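# Place the full drink can upright in the bowl

## Task

Set the full drink can standing upright inside the bowl so that it stays there without the robot's support, then open the hand and withdraw it from the can.

## Robot and tools

Robot: one six-joint arm (shoulder pan, shoulder lift, elbow, wrist 1, wrist 2, wrist 3) whose base may be tilted, carrying a five-finger right hand. There is only one arm, so every command is a single row. Cameras: cam_high, cam_low, cam_wrist, each 504x504.

Scene frame: origin on the table top under the arm base, +z up, +y to the left when facing along +x. Result state lines give the hand point position in metres, its orientation as end_effector_quat_wxyz, and linear (m/s) and angular (rad/s) velocities in this frame. Printed position can be slightly off, more at long reach.

Hand point: a point fixed to the palm, 0.05 m in front of it, where the index pad meets the thumb tip in a pinch. Its own axes: +z runs along the straight fingers, +y points out of the palm, +x runs across the palm away from the thumb. Straight fingers extend 0.06 to 0.07 m past it along +z. Across the palm the hand spans 0.08 m on the little-finger side; on the thumb side 0.02 m if the thumb is turned fully in front, up to 0.09 m otherwise. A rigid wrist bracket on the little-finger side sticks 0.03 m beyond the point along +y and 0.11 m across the palm; it can collide.

Row layout (14 numbers, all in [-1, 1]): dx, dy, dz, rx, ry, rz, little, ring, middle, index, thumb_bend, thumb_turn, force_limit, speed.
- dx..rz: an offset, not a pose, expressed in the hand point's own axes, measured from the hand point's measured pose when the action begins (for a call's first action, the last pose a result showed). 1.0 equals 0.6 m or 180 degrees; rx, ry, rz form one rotation vector. Every row in an action is relative to that same start pose, not to the row before.
- Finger numbers are absolute targets: -1 straight/open, +1 curled fully. thumb_bend -1 straight, +1 fully bent. thumb_turn -1 beside the palm, +1 opposite the fingers. Pinch: index +0.22, thumb_bend +0.75, thumb_turn +0.57. Whole-hand wrap: thumb_turn near +1 (turn it before arriving), fits objects 0.035 to 0.08 m across, object lying across the palm toward the wrist.
- force_limit: closing stop load, linear from about 0 N at -1 to 10 N at +1 (15 N for both thumb motors); does not limit opening.
- speed: finger speed, near zero at -1 to full at +1 (full travel 0.6 s). Use -0.9 or lower for a gentle grip.

Tools:
- execute_actions(actions): a list of actions run in order; each action is up to 15 rows, one per 1/30 s step, the last row repeated to fill 15 steps. An empty list just returns state and images. Per step the commanded pose is clipped to 100 mm and 16 degrees from the measured pose, so large offsets need several actions. Arm motion trails commands by about 0.17 s.
- move(target, speed, stop_force, blocking): target is one 14-number row, offsets taken from the pose in the latest result showing one. Straight-line path lasting 0.5 to 10 s; speed in m/s, 0.002 to 0.5 (default 0.25), turning capped at twice that in rad/s. Hand numbers are sent at the start. It does not avoid obstacles and may overshoot speed near full reach. stop_force (9 to 40 N, only after 0.2 s of scene time) ends the path when push against the motion rises by that amount; use it only with slow, non-rotating moves, and omit it when backing away from something you press. blocking=false returns after 0.5 s; it cannot be combined with stop_force, and until its end is reported you must use wait or stop before other motion.
- wait(seconds): 0 to 10, arm holds its last command; returns early if a running move ends.
- stop(): brakes a running move; needs room.
- zoom_image(camera, region): region [x0, y0, x1, y1] in pixels from the top-left, at most 504 by 504.
- show_instructions(): shows the reference image pages; no motion.
- finished_scene(scene): integer scene number; ends it irreversibly after the last command is held. Replying without a tool call ends everything.

Reading results: "Hand target" is the pose the controller is heading for. "pose unreachable" means the clearance check altered or blocked the command (a base mount counts as arm). The move: line reports the ending (done, off_target, moving, held, fault, contact) plus limits (paced = clipped, held = some steps blocked, after which the arm may speed up) and distance to target. Wrist force and torque are in hand-point axes, include contact, held weight and inertia, have offsets up to about 4 N, noise up to 2.4 N, saturate near 50 N; "no reading" is normal at start. hand_measured, hand_stopped_by (moving, target, force, stalled, fault) and hand_load_n list six values in the motor order above; a lost grip shows as loads dropping near 0. Joint torques are noisy, offset, and nonzero in free air.

Fingers keep moving after an action until they reach the target or the force limit, then lock (holding at least 15 N). To tighten, raise force_limit and send a more-closed target; to loosen, send a more-open target than hand_measured.

Avoid: pressing the stiff arm past a contact (fault stop for 10 s); contact torque reaching joint limits (138 N m for the first three, 25.7 N m for the wrists, including held weight) or any outside force reaching 150 N; motors overheating (warning at 70 °C, braking at 85 °C), so do not hold loads long; dropping, slamming or knocking anything off the table. Objects may be nudged occasionally.

Each tool is called in YAML: its name, and indented under it one key for each argument.

Reference images:

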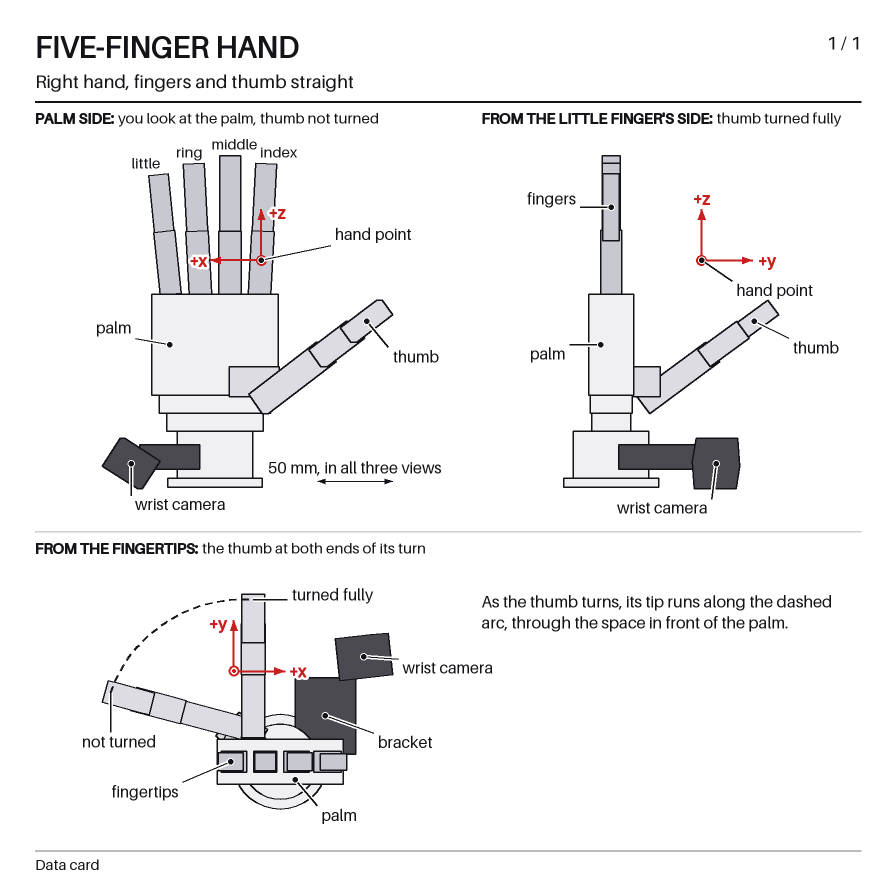

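## Session

execute_actions:
  actions: []

Scene clock: 0.00 s.
end_effector_position=(+0.8671, -0.1710, +0.3599) hand_measured=(-1.000, -1.000, -1.000, -1.000, -1.000, -1.000) hand_load_n=(+0.0, +0.0, +0.0, +0.0, +0.0, +0.0) hand_stopped_by=(target, target, target, target, target, target) hand_force_limit=0.00 hand_speed=-0.80 end_effector_quat_wxyz=(-0.066, +0.648, +0.421, +0.631) end_effector_velocity=(-0.000, +0.001, -0.001) end_effector_angular_velocity=(+0.000, +0.002, +0.001)
Joint positions: [-0.025 -1.095  1.035  0.574  1.132 -0.049]
Joint velocities: [-0.     0.001 -0.     0.001  0.     0.   ]
Joint torques (N m, as the arm reports them, + toward a larger angle): no reading
Motor temperatures (°C, as the motors report them): [28 25 25 36 32 30]
Wrist force (N, on the end effector, along its own x y z axes, offset not removed): no reading
Wrist torque (N m, same axes, about the end effector's origin, offset not removed): no reading
Hand target: +0.867, -0.171, +0.360; -0.066, +0.648, +0.421, +0.631

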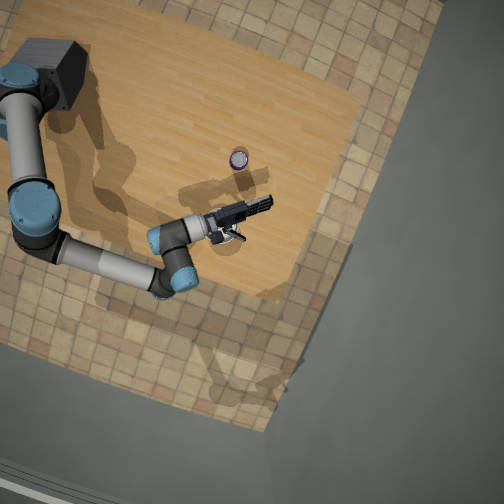

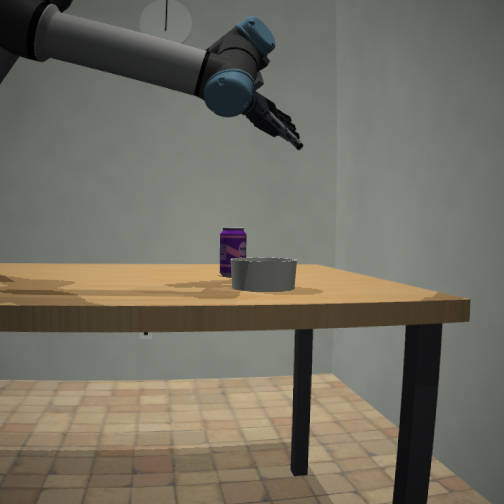

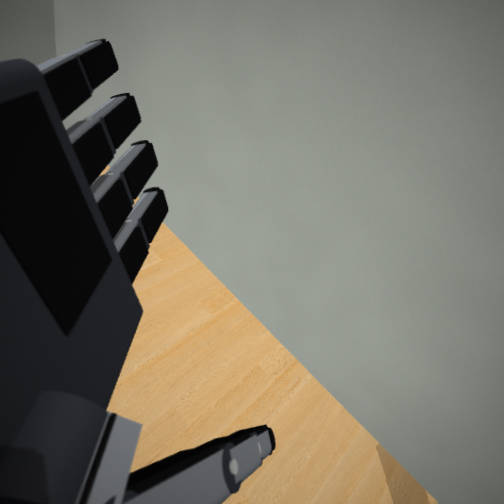

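move:
  target: [-0.004,-0.670,0.245,-0.015,0.061,0.150,-1,-1,-1,-1,-1,1,0,0.5]

Scene clock: 17.67 s.
end_effector_position=(+0.7263, +0.1743, +0.1507) hand_measured=(-1.000, -1.000, -1.000, -1.000, -1.000, +1.000) hand_load_n=(+0.0, +0.0, +0.0, +0.0, +0.0, +0.0) hand_stopped_by=(target, target, target, target, target, target) hand_force_limit=0.00 hand_speed=0.50 end_effector_quat_wxyz=(-0.236, +0.667, +0.236, +0.666) end_effector_velocity=(-0.000, +0.003, -0.002) end_effector_angular_velocity=(+0.003, +0.001, -0.003)
Joint positions: [ 0.026 -0.806  1.776 -0.569  1.004  0.498]
Joint velocities: [ 0.001  0.007  0.    -0.011  0.001  0.006]
Joint torques (N m, as the arm reports them, + toward a larger angle): [ 41.78 -20.93 -10.    -1.24   0.93   2.58]
Motor temperatures (°C, as the motors report them): [28 25 25 36 32 30]
Wrist force (N, on the end effector, along its own x y z axes, offset not removed): [-2.8 1.3 3.6]
Wrist torque (N m, same axes, about the end effector's origin, offset not removed): [-0.15 0.61 -0.09]
Hand target: +0.726, +0.175, +0.151; -0.236, +0.667, +0.235, +0.666
Off the commanded pose: 0.001 m, 0 deg.
move: done

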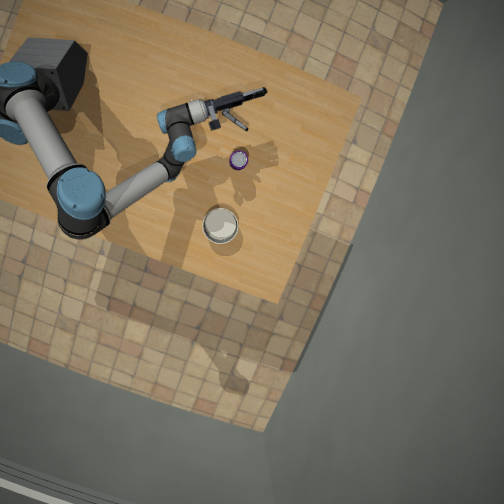

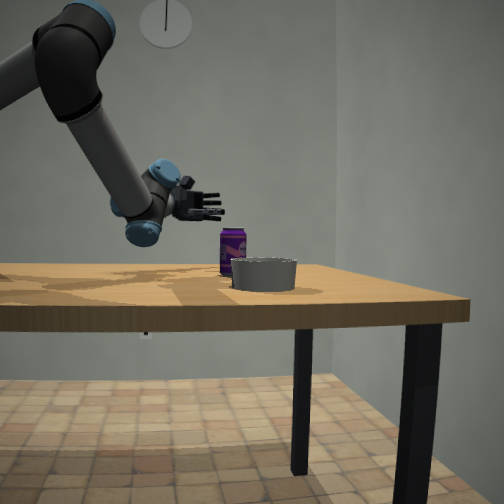

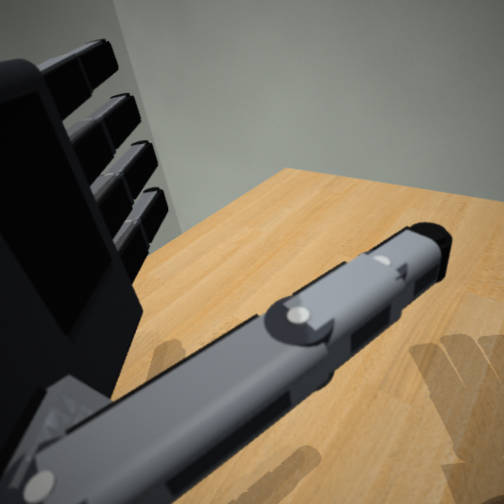

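move:
  target: [-0.133,0.05,-0.283,0,0,0,-1,-1,-1,-1,-1,1,0,0.5]

Scene clock: 31.80 s.
end_effector_position=(+0.6166, +0.0483, +0.0741) hand_measured=(-1.000, -1.000, -1.000, -1.000, -1.000, +1.000) hand_load_n=(+0.0, +0.0, +0.0, +0.0, +0.0, +0.0) hand_stopped_by=(target, target, target, target, target, target) hand_force_limit=0.00 hand_speed=0.50 end_effector_quat_wxyz=(-0.235, +0.668, +0.233, +0.666) end_effector_velocity=(+0.000, -0.000, +0.000) end_effector_angular_velocity=(-0.001, -0.001, -0.001)
Joint positions: [-0.386 -0.972  2.076 -0.527  0.64   0.241]
Joint velocities: [ 0.     0.     0.    -0.002  0.    -0.   ]
Joint torques (N m, as the arm reports them, + toward a larger angle): [ 25.47 -29.37   4.63   2.01  -1.68  -0.18]
Motor temperatures (°C, as the motors report them): [28 25 25 36 32 30]
Wrist force (N, on the end effector, along its own x y z axes, offset not removed): [-0.5 1.2 2.9]
Wrist torque (N m, same axes, about the end effector's origin, offset not removed): [-0.22 0.09 -0.07]
Hand target: +0.617, +0.048, +0.074; -0.235, +0.668, +0.233, +0.666
Off the commanded pose: 0.006 m, 0 deg.
FORCE FAULT: contact force on the arm reached its limit, and the arm stopped for 10 seconds. The contact can be on any part of the arm, not only on its tool. That time counts as 20 of the actions that you can send in this scene. The arm's remaining commands of this call were not run. The arm holds still and accepts commands again. Move the arm away from the contact; if what it grips holds it there, let go first. Pushing or pulling that hard again can fault the arm again.
move: fault

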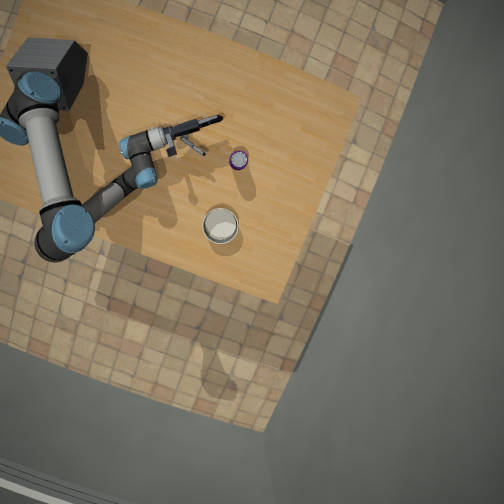

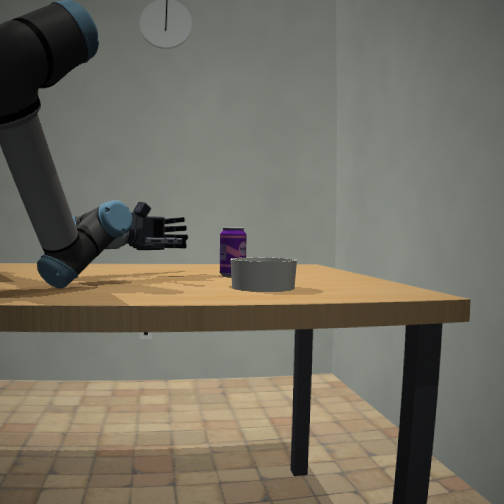

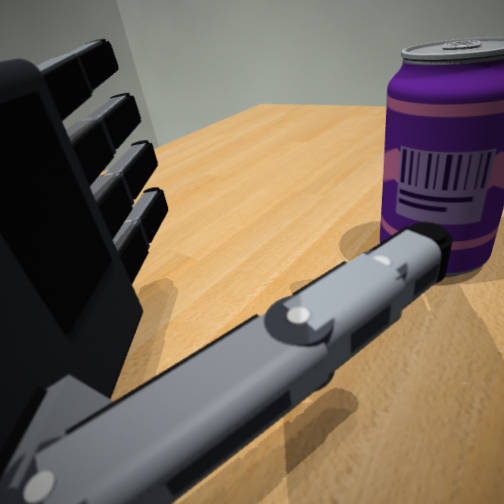

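move:
  target: [0.06,0,0.06,0,-0.14,0,-1,-1,-1,-1,-1,1,0,0.5]
  speed: 0.1

Scene clock: 38.87 s.
end_effector_position=(+0.6446, +0.0705, +0.1098) hand_measured=(-1.000, -1.000, -1.000, -1.000, -1.000, +1.000) hand_load_n=(+0.0, +0.0, +0.0, +0.0, +0.0, +0.0) hand_stopped_by=(target, target, target, target, target, target) hand_force_limit=0.00 hand_speed=0.50 end_effector_quat_wxyz=(-0.178, +0.797, +0.279, +0.505) end_effector_velocity=(+0.001, +0.001, +0.001) end_effector_angular_velocity=(-0.009, +0.013, -0.000)
Joint positions: [-0.009 -1.046  1.938 -0.284  1.37   0.404]
Joint velocities: [ 0.012  0.003 -0.011  0.013  0.024  0.007]
Joint torques (N m, as the arm reports them, + toward a larger angle): [ 34.98 -17.56 -11.41   3.57   1.23   2.61]
Motor temperatures (°C, as the motors report them): [28 25 25 36 32 30]
Wrist force (N, on the end effector, along its own x y z axes, offset not removed): [-1.6 -1.6 2.5]
Wrist torque (N m, same axes, about the end effector's origin, offset not removed): [-0.57 0.44 -0.19]
Hand target: +0.645, +0.071, +0.110; -0.178, +0.797, +0.279, +0.505
Off the commanded pose: 0.000 m, 0 deg.
move: done

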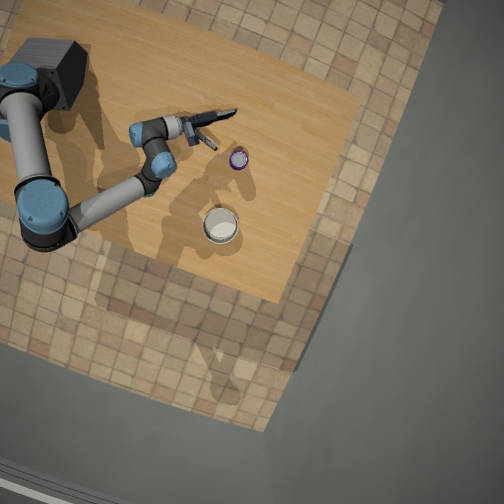

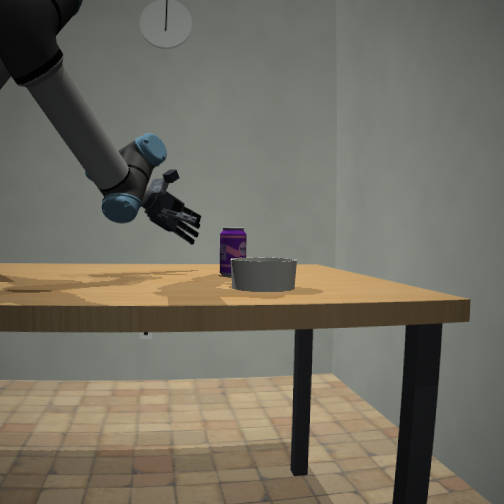

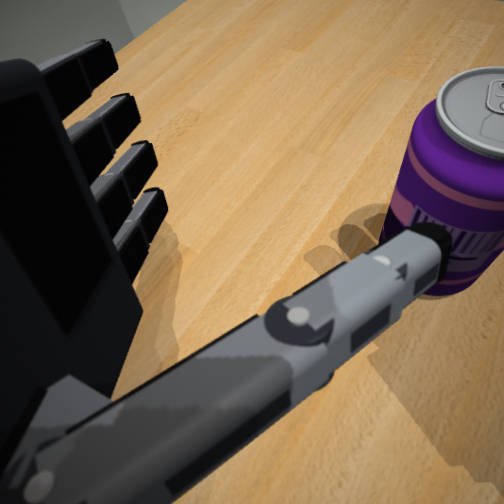

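move:
  target: [-0.053,0.17,0.025,0,0,0,-1,-1,-1,-1,-1,1,0,0.5]
  speed: 0.08

Scene clock: 42.80 s.
end_effector_position=(+0.7081, -0.0088, +0.0745) hand_measured=(-1.000, -1.000, -1.000, -1.000, -1.000, +1.000) hand_load_n=(+0.0, +0.0, +0.0, +0.0, +0.0, +0.0) hand_stopped_by=(target, target, target, target, target, target) hand_force_limit=0.00 hand_speed=0.50 end_effector_quat_wxyz=(-0.178, +0.797, +0.279, +0.505) end_effector_velocity=(+0.001, -0.001, -0.002) end_effector_angular_velocity=(+0.001, +0.002, +0.002)
Joint positions: [-0.149 -1.033  1.737 -0.074  1.257  0.321]
Joint velocities: [-0.003  0.003 -0.006  0.007 -0.002 -0.002]
Joint torques (N m, as the arm reports them, + toward a larger angle): [ 19.53 -25.24 -11.02   3.47  -3.55  -2.84]
Motor temperatures (°C, as the motors report them): [28 25 25 36 32 30]
Wrist force (N, on the end effector, along its own x y z axes, offset not removed): [2.3 -0.1 0.6]
Wrist torque (N m, same axes, about the end effector's origin, offset not removed): [-0.31 -0.26 0.06]
Hand target: +0.708, -0.009, +0.074; -0.178, +0.797, +0.279, +0.505
Off the commanded pose: 0.000 m, 0 deg.
move: done

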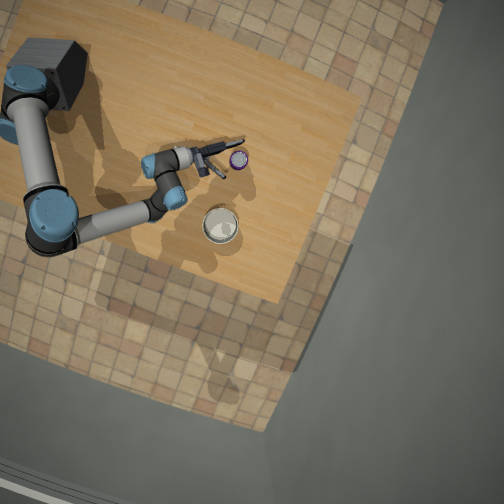

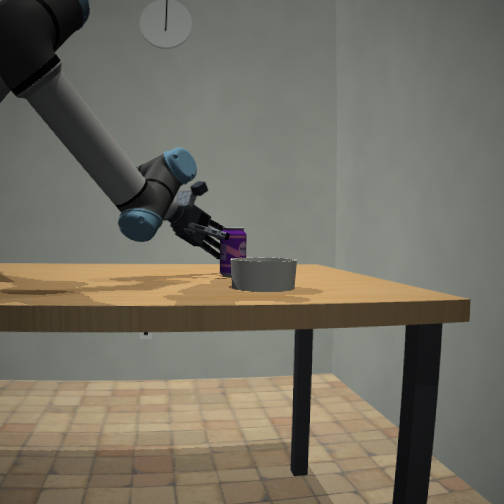

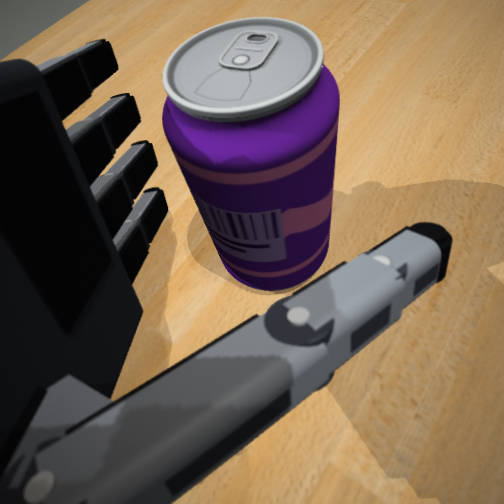

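Looks well placed; close.

execute_actions:
  actions:
    - [[0,0,0,0,0,0,1,1,1,1,1,1,0.2,-0.3]]
    - [[0,0,0,0,0,0,1,1,1,1,1,1,0.2,-0.3]]
    - [[0,0,0,0,0,0,1,1,1,1,1,1,0.2,-0.3]]

Scene clock: 46.87 s.
end_effector_position=(+0.7081, -0.0087, +0.0745) hand_measured=(+0.630, +0.630, +0.588, +0.630, +0.016, +1.000) hand_load_n=(+0.0, +0.0, +7.5, +0.0, +11.5, +2.0) hand_stopped_by=(moving, moving, force, moving, force, target) hand_force_limit=0.20 hand_speed=-0.30 end_effector_quat_wxyz=(-0.178, +0.797, +0.279, +0.505) end_effector_velocity=(+0.000, +0.000, -0.000) end_effector_angular_velocity=(-0.000, +0.000, -0.000)
Joint positions: [-0.149 -1.033  1.737 -0.074  1.257  0.321]
Joint velocities: [-0.  0. -0. -0.  0. -0.]
Joint torques (N m, as the arm reports them, + toward a larger angle): [ 36.24 -35.49  -1.4   -0.39   0.41   0.62]
Motor temperatures (°C, as the motors report them): [28 25 25 36 32 30]
Wrist force (N, on the end effector, along its own x y z axes, offset not removed): [-0.3 -4.0 -2.9]
Wrist torque (N m, same axes, about the end effector's origin, offset not removed): [-0.44 0.15 0.05]
Hand target: +0.708, -0.009, +0.074; -0.178, +0.797, +0.279, +0.505
Off the commanded pose: 0.000 m, 0 deg.

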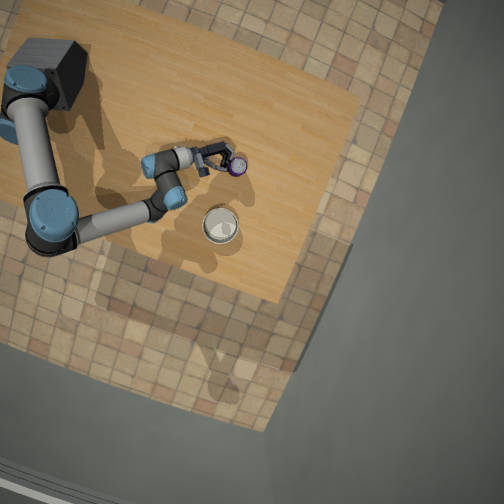

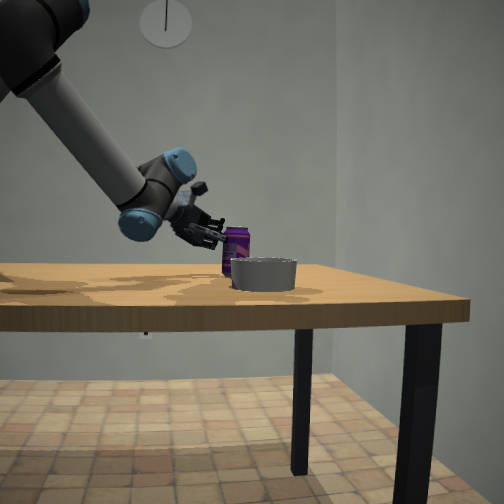

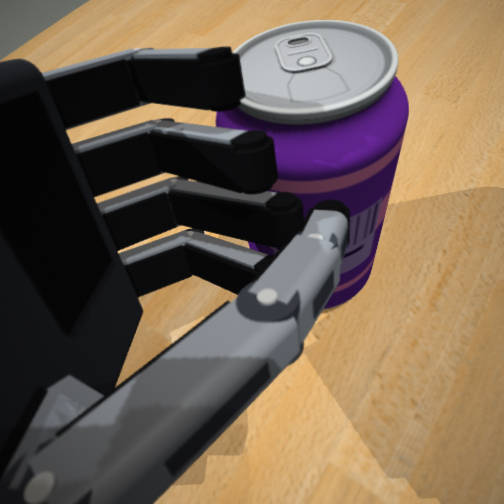

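execute_actions:
  actions:
    - [[0,0,0,0,0,0,-1,-1,-1,-1,-1,1,0.2,0.5]]
    - [[0,0,0,0,0,0,-1,-1,-1,-1,-1,1,0.2,0.5]]

Scene clock: 50.07 s.
end_effector_position=(+0.7081, -0.0087, +0.0745) hand_measured=(-1.000, -1.000, -1.000, -1.000, -1.000, +1.000) hand_load_n=(+0.0, +0.0, +0.0, +0.0, +0.0, +0.0) hand_stopped_by=(target, target, target, target, target, target) hand_force_limit=0.20 hand_speed=0.50 end_effector_quat_wxyz=(-0.178, +0.797, +0.279, +0.505) end_effector_velocity=(+0.000, -0.000, +0.001) end_effector_angular_velocity=(+0.000, -0.000, +0.000)
Joint positions: [-0.149 -1.033  1.737 -0.074  1.257  0.321]
Joint velocities: [ 0.001 -0.001 -0.     0.001  0.     0.   ]
Joint torques (N m, as the arm reports them, + toward a larger angle): [ 33.77 -37.39  -1.12  -0.38  -2.26   0.54]
Motor temperatures (°C, as the motors report them): [28 25 25 36 32 30]
Wrist force (N, on the end effector, along its own x y z axes, offset not removed): [-2.4 -2.1 1.0]
Wrist torque (N m, same axes, about the end effector's origin, offset not removed): [-0.63 0.41 -0.33]
Hand target: +0.708, -0.009, +0.074; -0.178, +0.797, +0.279, +0.505
Off the commanded pose: 0.000 m, 0 deg.

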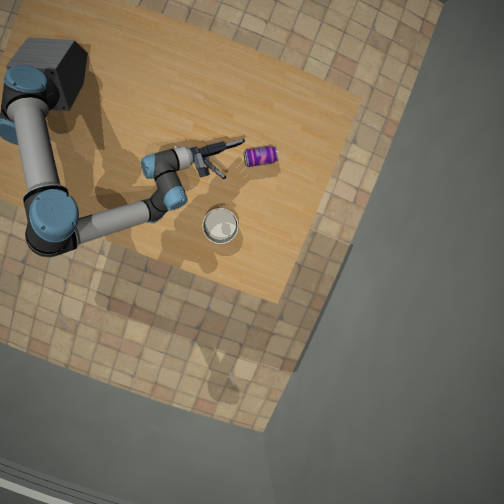

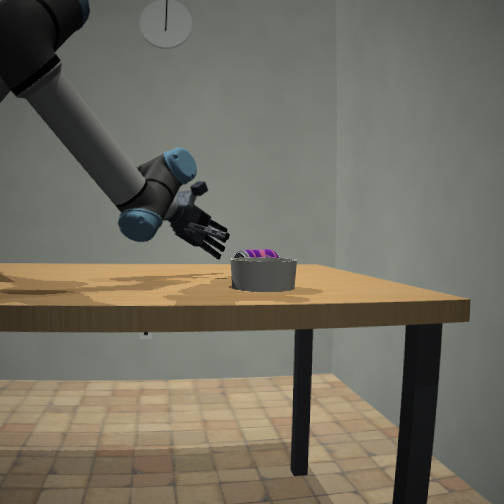

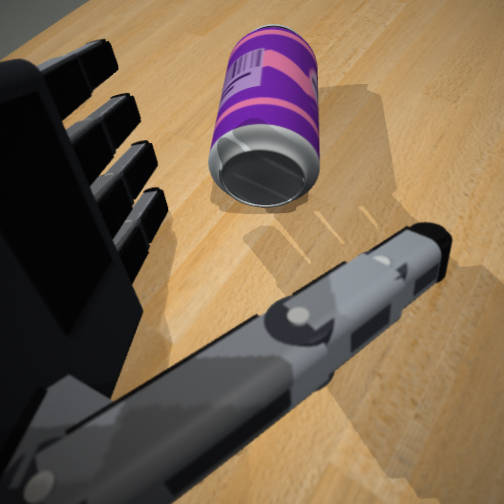

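move:
  target: [0.183,0.033,0.054,0.448,-0.291,0.271,-1,-1,-1,-1,-1,1,0.2,0.5]

Scene clock: 71.57 s.
end_effector_position=(+0.7788, +0.0232, +0.1599) hand_measured=(-1.000, -1.000, -1.000, -1.000, -1.000, +1.000) hand_load_n=(+0.0, +0.0, +0.0, +0.0, +0.0, +0.0) hand_stopped_by=(target, target, target, target, target, target) hand_force_limit=0.20 hand_speed=0.50 end_effector_quat_wxyz=(-0.628, +0.758, +0.086, +0.156) end_effector_velocity=(-0.001, +0.001, -0.001) end_effector_angular_velocity=(+0.026, +0.028, -0.011)
Joint positions: [-0.079 -0.291  0.036  1.65   0.982  0.997]
Joint velocities: [-0.008  0.003 -0.     0.001 -0.024  0.023]
Joint torques (N m, as the arm reports them, + toward a larger angle): [ 34.73 -35.88 -20.8    0.16  -4.05   2.71]
Motor temperatures (°C, as the motors report them): [28 25 25 36 32 30]
Wrist force (N, on the end effector, along its own x y z axes, offset not removed): [1.6 1.9 -1.3]
Wrist torque (N m, same axes, about the end effector's origin, offset not removed): [0.21 -0.10 0.17]
Hand target: +0.779, +0.023, +0.160; -0.629, +0.757, +0.084, +0.156
Off the commanded pose: 0.001 m, 52 deg; orientation clipped at the last step of the last action.
elbow stopped short: the move would have taken joint 3 (elbow) straighter than the controller allows; a more bent joint 3 avoids this.
move: off_target; limits=paced

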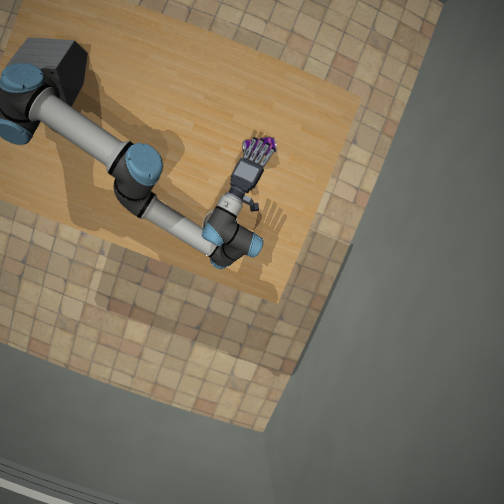

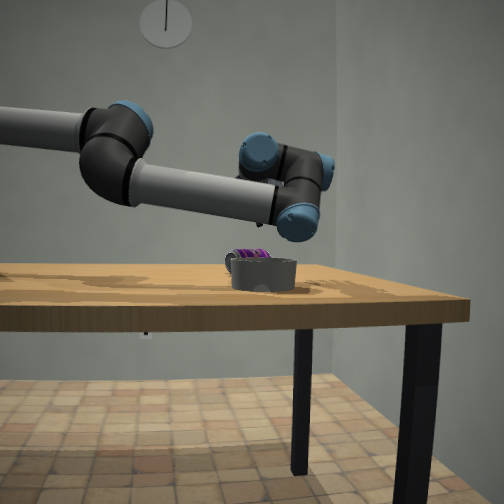

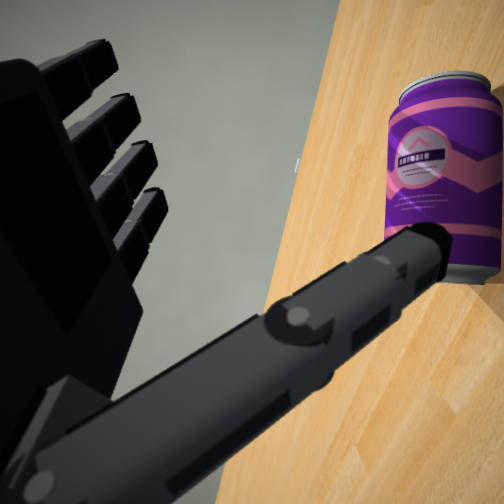

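move:
  target: [-0.033,0.187,0.056,0,0,0,-1,-1,-1,-1,-1,1,0.2,0.5]
  speed: 0.08

Scene clock: 98.50 s.
end_effector_position=(+0.7913, +0.0299, +0.0930) hand_measured=(-1.000, -1.000, -1.000, -1.000, -1.000, +1.000) hand_load_n=(+0.0, +0.0, +0.0, +0.0, +0.0, +0.0) hand_stopped_by=(target, target, target, target, target, target) hand_force_limit=0.20 hand_speed=0.50 end_effector_quat_wxyz=(-0.620, +0.760, +0.074, +0.183) end_effector_velocity=(-0.000, +0.001, -0.000) end_effector_angular_velocity=(+0.000, +0.000, +0.001)
Joint positions: [-0.138 -0.232  0.035  1.565  0.959  0.947]
Joint velocities: [ 0.     0.001 -0.     0.    -0.    -0.   ]
Joint torques (N m, as the arm reports them, + toward a larger angle): [ 40.56 -39.94 -14.39   2.35  -1.62  -0.2 ]
Motor temperatures (°C, as the motors report them): [28 25 25 36 32 30]
Wrist force (N, on the end effector, along its own x y z axes, offset not removed): [2.2 4.8 -1.2]
Wrist torque (N m, same axes, about the end effector's origin, offset not removed): [0.60 -0.32 0.55]
Hand target: +0.791, +0.030, +0.093; -0.620, +0.760, +0.074, +0.182
Off the commanded pose: 0.050 m, 3 deg.
FORCE FAULT: contact force on the arm reached its limit, and the arm stopped for 10 seconds. The contact can be on any part of the arm, not only on its tool. That time counts as 20 of the actions that you can send in this scene. The arm's remaining commands of this call were not run. The arm holds still and accepts commands again. Move the arm away from the contact; if what it grips holds it there, let go first. Pushing or pulling that hard again can fault the arm again.
elbow stopped short: the move would have taken joint 3 (elbow) straighter than the controller allows; a more bent joint 3 avoids this.
move: fault

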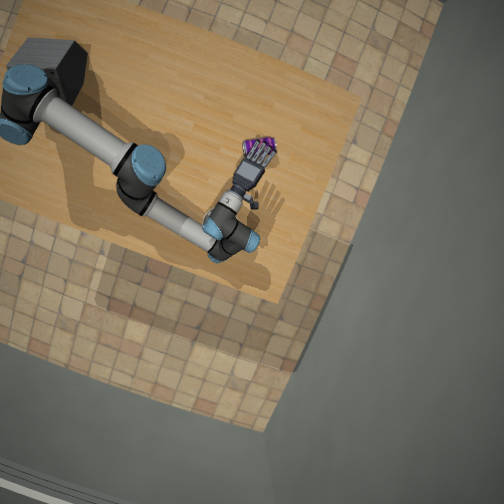

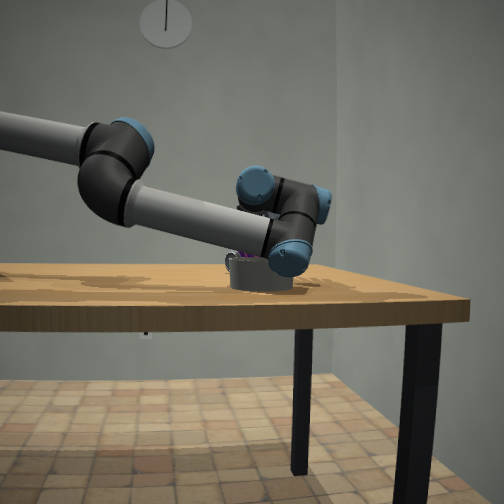

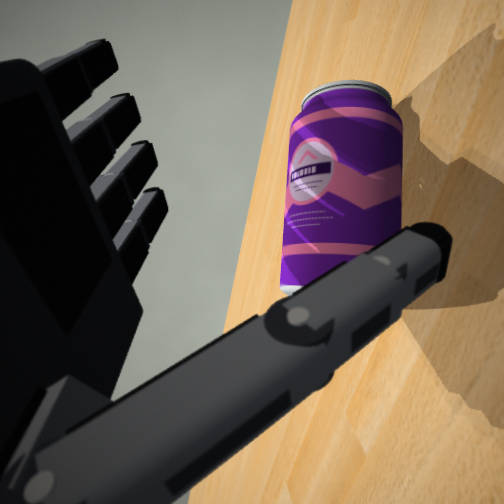

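move:
  target: [-0.037,-0.280,-0.120,-0.108,0.709,0.126,-1,-1,-1,-1,-1,1,0.2,0.5]
  speed: 0.2

Scene clock: 112.50 s.
end_effector_position=(+0.7001, -0.0003, +0.2501) hand_measured=(-1.000, -1.000, -1.000, -1.000, -1.000, +1.000) hand_load_n=(+0.0, +0.0, +0.0, +0.0, +0.0, +0.0) hand_stopped_by=(target, target, target, target, target, target) hand_force_limit=0.20 hand_speed=0.50 end_effector_quat_wxyz=(+0.249, -0.249, +0.663, -0.660) end_effector_velocity=(-0.000, -0.000, +0.001) end_effector_angular_velocity=(-0.000, -0.001, -0.014)
Joint positions: [ 0.355 -0.813  1.957 -2.135  2.165  1.918]
Joint velocities: [ 0.003  0.007 -0.007 -0.019  0.006 -0.012]
Joint torques (N m, as the arm reports them, + toward a larger angle): [ 36.98 -18.91 -16.65  -3.85   1.07  -2.75]
Motor temperatures (°C, as the motors report them): [28 25 25 36 32 30]
Wrist force (N, on the end effector, along its own x y z axes, offset not removed): [3.6 -1.9 -0.8]
Wrist torque (N m, same axes, about the end effector's origin, offset not removed): [-0.41 -0.29 0.22]
Hand target: +0.700, -0.000, +0.250; +0.248, -0.248, +0.663, -0.661
Off the commanded pose: 0.000 m, 0 deg.
move: done

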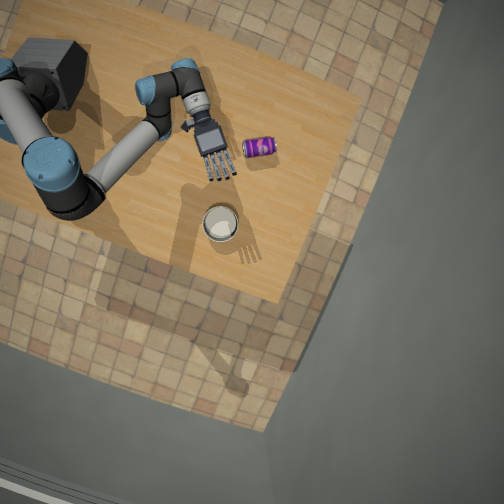

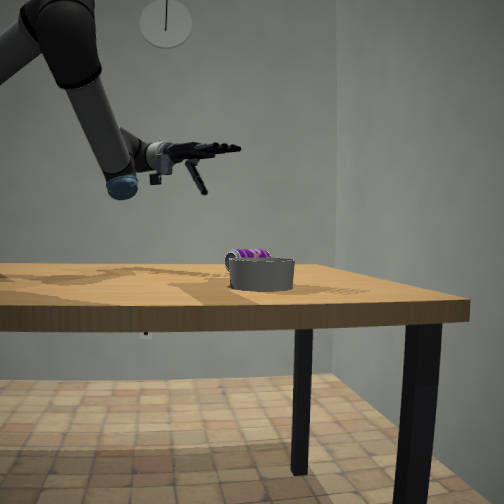

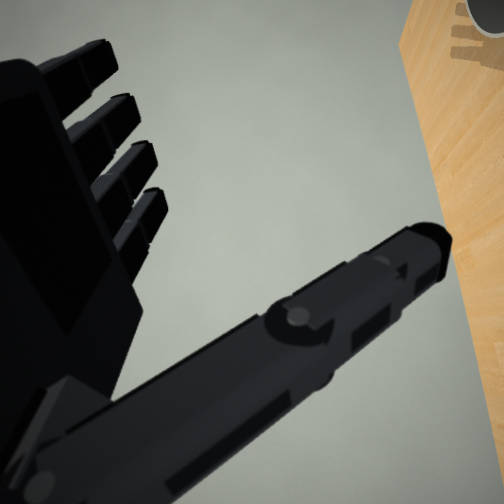

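move:
  target: [-0.195,0.217,0.071,-0.11,0,0,-1,-1,-1,-1,-1,1,0.2,0.5]
  speed: 0.2

Scene clock: 118.27 s.
end_effector_position=(+0.8158, +0.0451, +0.1202) hand_measured=(-1.000, -1.000, -1.000, -1.000, -1.000, +1.000) hand_load_n=(+0.0, +0.0, +0.0, +0.0, +0.0, +0.0) hand_stopped_by=(target, target, target, target, target, target) hand_force_limit=0.20 hand_speed=0.50 end_effector_quat_wxyz=(+0.202, -0.288, +0.767, -0.537) end_effector_velocity=(+0.002, +0.001, -0.001) end_effector_angular_velocity=(+0.004, +0.003, +0.002)
Joint positions: [ 0.283 -0.624  1.48  -1.596  2.431  2.128]
Joint velocities: [-0.001  0.003 -0.009  0.013  0.002  0.005]
Joint torques (N m, as the arm reports them, + toward a larger angle): [ 30.07 -26.37 -17.94   0.76   0.96   2.44]
Motor temperatures (°C, as the motors report them): [28 25 25 36 32 30]
Wrist force (N, on the end effector, along its own x y z axes, offset not removed): [1.7 -1.0 0.5]
Wrist torque (N m, same axes, about the end effector's origin, offset not removed): [-0.23 0.01 0.14]
Hand target: +0.816, +0.045, +0.120; +0.202, -0.288, +0.767, -0.537
Off the commanded pose: 0.000 m, 0 deg.
move: done

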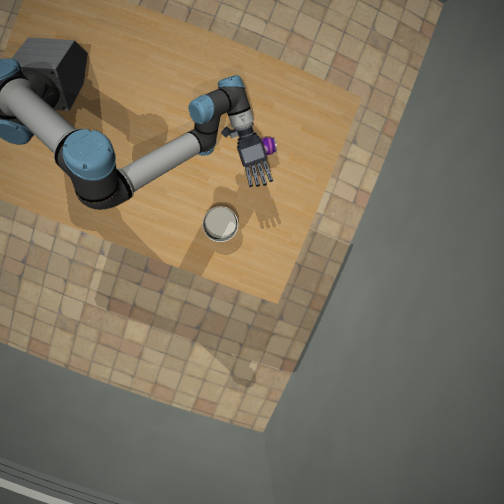

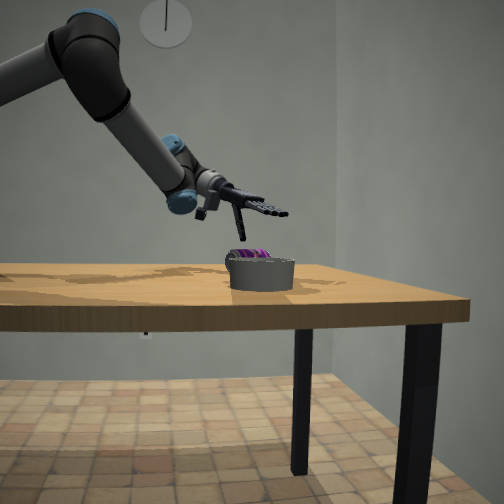

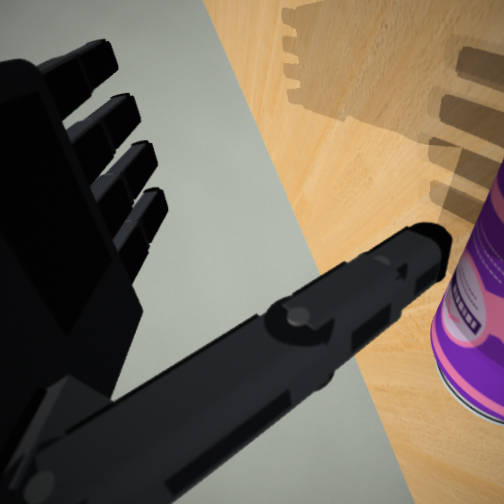

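move:
  target: [0,0.0,-0.067,0,0,0,-1,-1,-1,-1,-1,1,0.2,0.5]
  speed: 0.1

Scene clock: 126.13 s.
end_effector_position=(+0.7911, +0.0733, +0.1338) hand_measured=(-1.000, -1.000, -1.000, -1.000, -1.000, +1.000) hand_load_n=(+0.0, +0.0, +0.0, +0.0, +0.0, +0.0) hand_stopped_by=(target, target, target, target, target, target) hand_force_limit=0.20 hand_speed=0.50 end_effector_quat_wxyz=(+0.202, -0.288, +0.767, -0.537) end_effector_velocity=(-0.002, +0.003, -0.001) end_effector_angular_velocity=(-0.001, +0.002, +0.002)
Joint positions: [ 0.329 -0.61   1.527 -1.696  2.464  2.079]
Joint velocities: [ 0.003  0.004  0.003 -0.008  0.002 -0.005]
Joint torques (N m, as the arm reports them, + toward a larger angle): [ 44.5  -25.47  -2.7   -3.69   1.46  -2.98]
Motor temperatures (°C, as the motors report them): [28 25 25 36 32 30]
Wrist force (N, on the end effector, along its own x y z axes, offset not removed): [0.5 2.6 1.4]
Wrist torque (N m, same axes, about the end effector's origin, offset not removed): [0.23 -0.15 0.24]
Hand target: +0.791, +0.073, +0.134; +0.202, -0.288, +0.767, -0.537
Off the commanded pose: 0.000 m, 0 deg.
move: done

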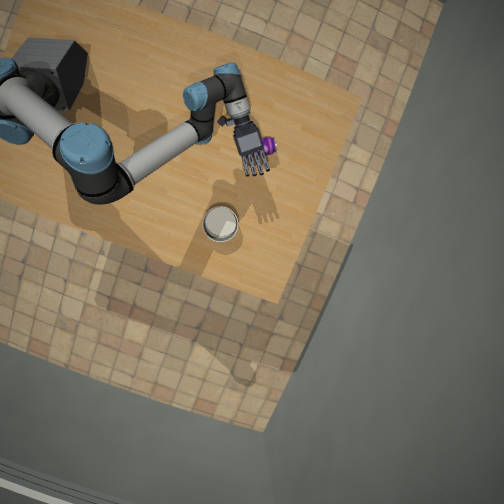

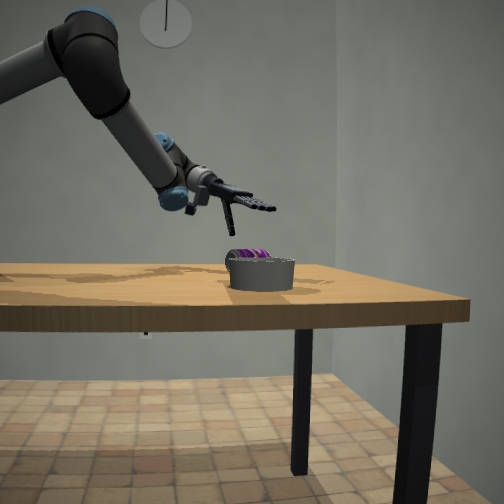

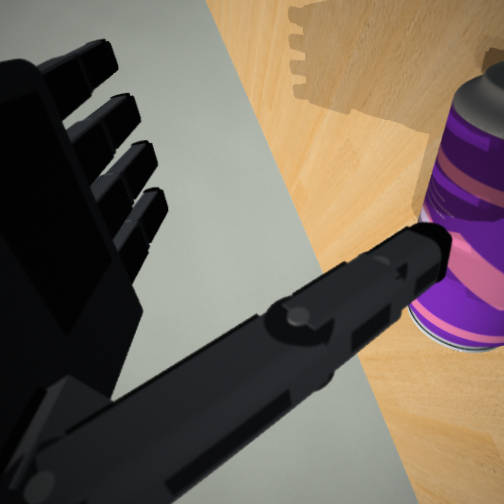

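move:
  target: [0,0.15,0,0,0,0,-1,-1,-1,-1,-1,1,0.2,0.5]
  speed: 0.06

Scene clock: 130.87 s.
end_effector_position=(+0.7711, +0.0964, +0.0496) hand_measured=(-1.000, -1.000, -1.000, -1.000, -1.000, +1.000) hand_load_n=(+0.0, +0.0, +0.0, +0.0, +0.0, +0.0) hand_stopped_by=(target, target, target, target, target, target) hand_force_limit=0.20 hand_speed=0.50 end_effector_quat_wxyz=(+0.202, -0.288, +0.767, -0.537) end_effector_velocity=(-0.001, +0.001, -0.004) end_effector_angular_velocity=(-0.000, +0.001, +0.001)
Joint positions: [ 0.252 -0.495  1.541 -1.764  2.408  2.159]
Joint velocities: [-0.003  0.006 -0.001 -0.002 -0.002  0.002]
Joint torques (N m, as the arm reports them, + toward a larger angle): [ 27.42 -26.7  -16.67  -3.44  -3.23   2.6 ]
Motor temperatures (°C, as the motors report them): [28 25 25 36 32 30]
Wrist force (N, on the end effector, along its own x y z axes, offset not removed): [0.9 0.4 0.8]
Wrist torque (N m, same axes, about the end effector's origin, offset not removed): [-0.09 0.07 0.03]
Hand target: +0.771, +0.096, +0.049; +0.202, -0.288, +0.767, -0.537
Off the commanded pose: 0.000 m, 0 deg.
move: done

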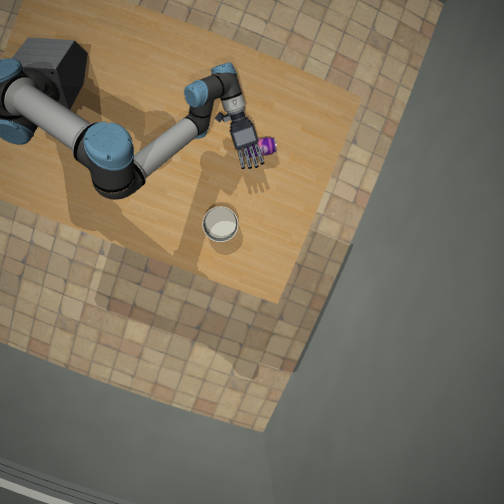

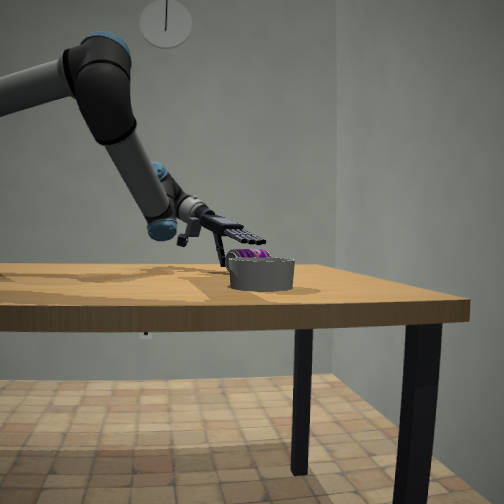

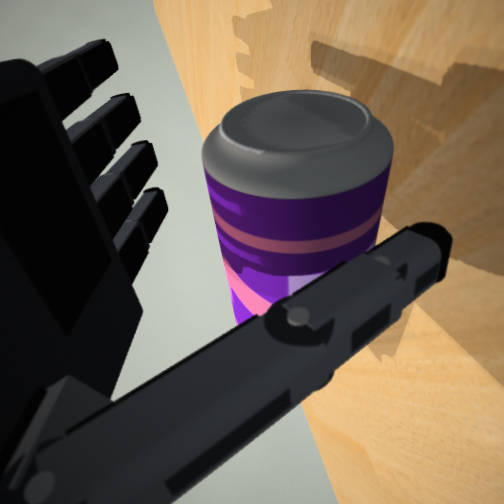

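move:
  target: [-0.06,0.02,0,0,0,0,-1,-1,-1,-1,-1,1,0.2,0.5]
  speed: 0.05

execute_actions:
  actions:
    - [[0,0,0,0,0,0,1,1,1,1,1,1,0.3,-0.3]]
    - [[0,0,0,0,0,0,1,1,1,1,1,1,0.3,-0.3]]
    - [[0,0,0,0,0,0,1,1,1,1,1,1,0.3,-0.3]]

Scene clock: 142.57 s.
end_effector_position=(+0.7953, +0.1230, +0.0385) hand_measured=(-1.000, -1.000, -1.000, -1.000, -1.000, +1.000) hand_load_n=(+0.0, +0.0, +0.0, +0.0, +0.0, +0.0) hand_stopped_by=(target, target, target, target, target, target) hand_force_limit=0.20 hand_speed=0.50 end_effector_quat_wxyz=(+0.202, -0.288, +0.767, -0.537) end_effector_velocity=(+0.002, +0.001, -0.001) end_effector_angular_velocity=(-0.000, +0.000, -0.000)
Joint positions: [ 0.262 -0.411  1.414 -1.727  2.415  2.149]
Joint velocities: [ 0.001  0.006 -0.011  0.004  0.001 -0.001]
Joint torques (N m, as the arm reports them, + toward a larger angle): [ 47.03 -26.09 -14.9    0.75   1.29  -2.71]
Motor temperatures (°C, as the motors report them): [28 25 25 36 32 30]
Wrist force (N, on the end effector, along its own x y z axes, offset not removed): [4.1 -3.6 -2.7]
Wrist torque (N m, same axes, about the end effector's origin, offset not removed): [-0.52 -0.62 0.13]
Hand target: +0.796, +0.123, +0.038; +0.202, -0.288, +0.767, -0.537
Off the commanded pose: 0.000 m, 0 deg.
move: done

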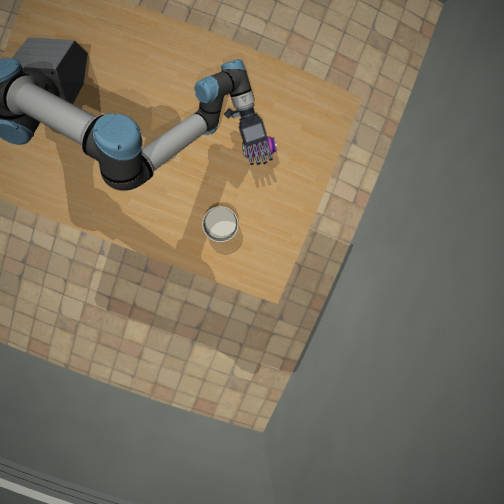

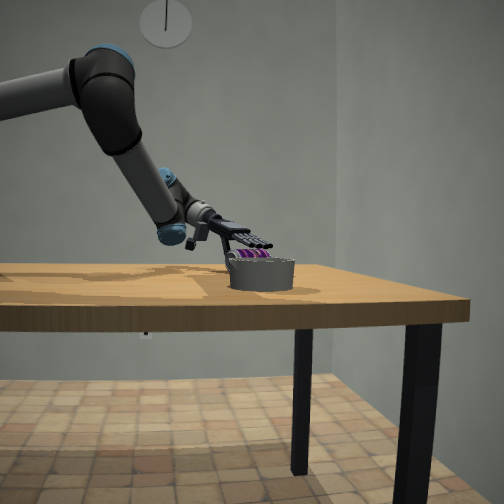

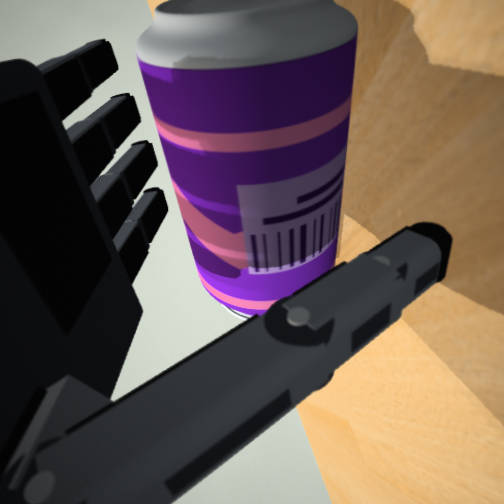

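Scene clock: 144.07 s.
end_effector_position=(+0.7953, +0.1229, +0.0385) hand_measured=(-0.150, -0.194, -0.230, -0.268, -0.536, +1.000) hand_load_n=(+6.5, +7.0, +4.5, +3.0, +17.0, +6.5) hand_stopped_by=(force, force, force, force, force, target) hand_force_limit=0.30 hand_speed=-0.30 end_effector_quat_wxyz=(+0.202, -0.288, +0.767, -0.537) end_effector_velocity=(+0.000, -0.001, +0.000) end_effector_angular_velocity=(-0.000, -0.001, -0.001)
Joint positions: [ 0.262 -0.411  1.414 -1.728  2.415  2.149]
Joint velocities: [-0.    -0.001 -0.    -0.001 -0.    -0.   ]
Joint torques (N m, as the arm reports them, + toward a larger angle): [ 43.36 -33.03  -6.26  -0.2   -0.43  -1.86]
Motor temperatures (°C, as the motors report them): [28 25 25 36 32 30]
Wrist force (N, on the end effector, along its own x y z axes, offset not removed): [1.2 -10.3 -0.8]
Wrist torque (N m, same axes, about the end effector's origin, offset not removed): [-0.09 0.26 -0.46]
Hand target: +0.795, +0.123, +0.039; +0.202, -0.288, +0.767, -0.537
Off the commanded pose: 0.000 m, 0 deg.

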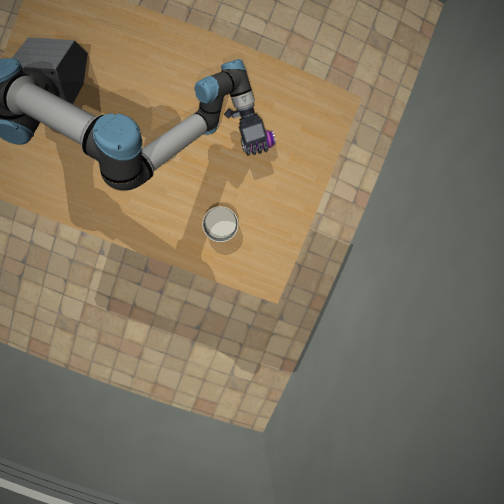

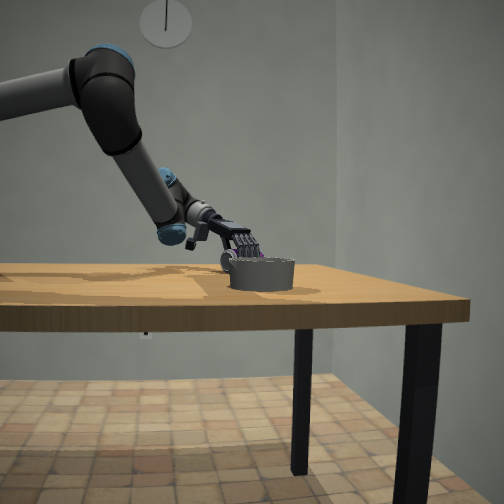

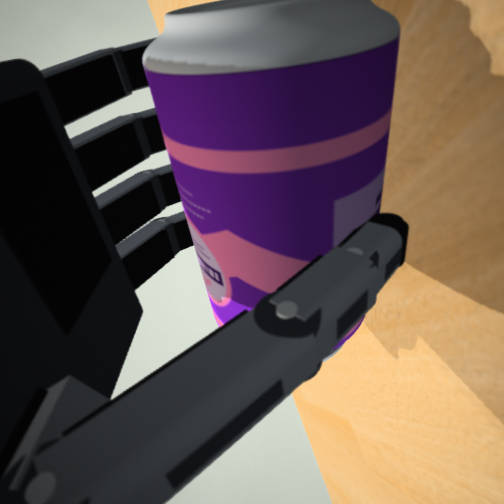

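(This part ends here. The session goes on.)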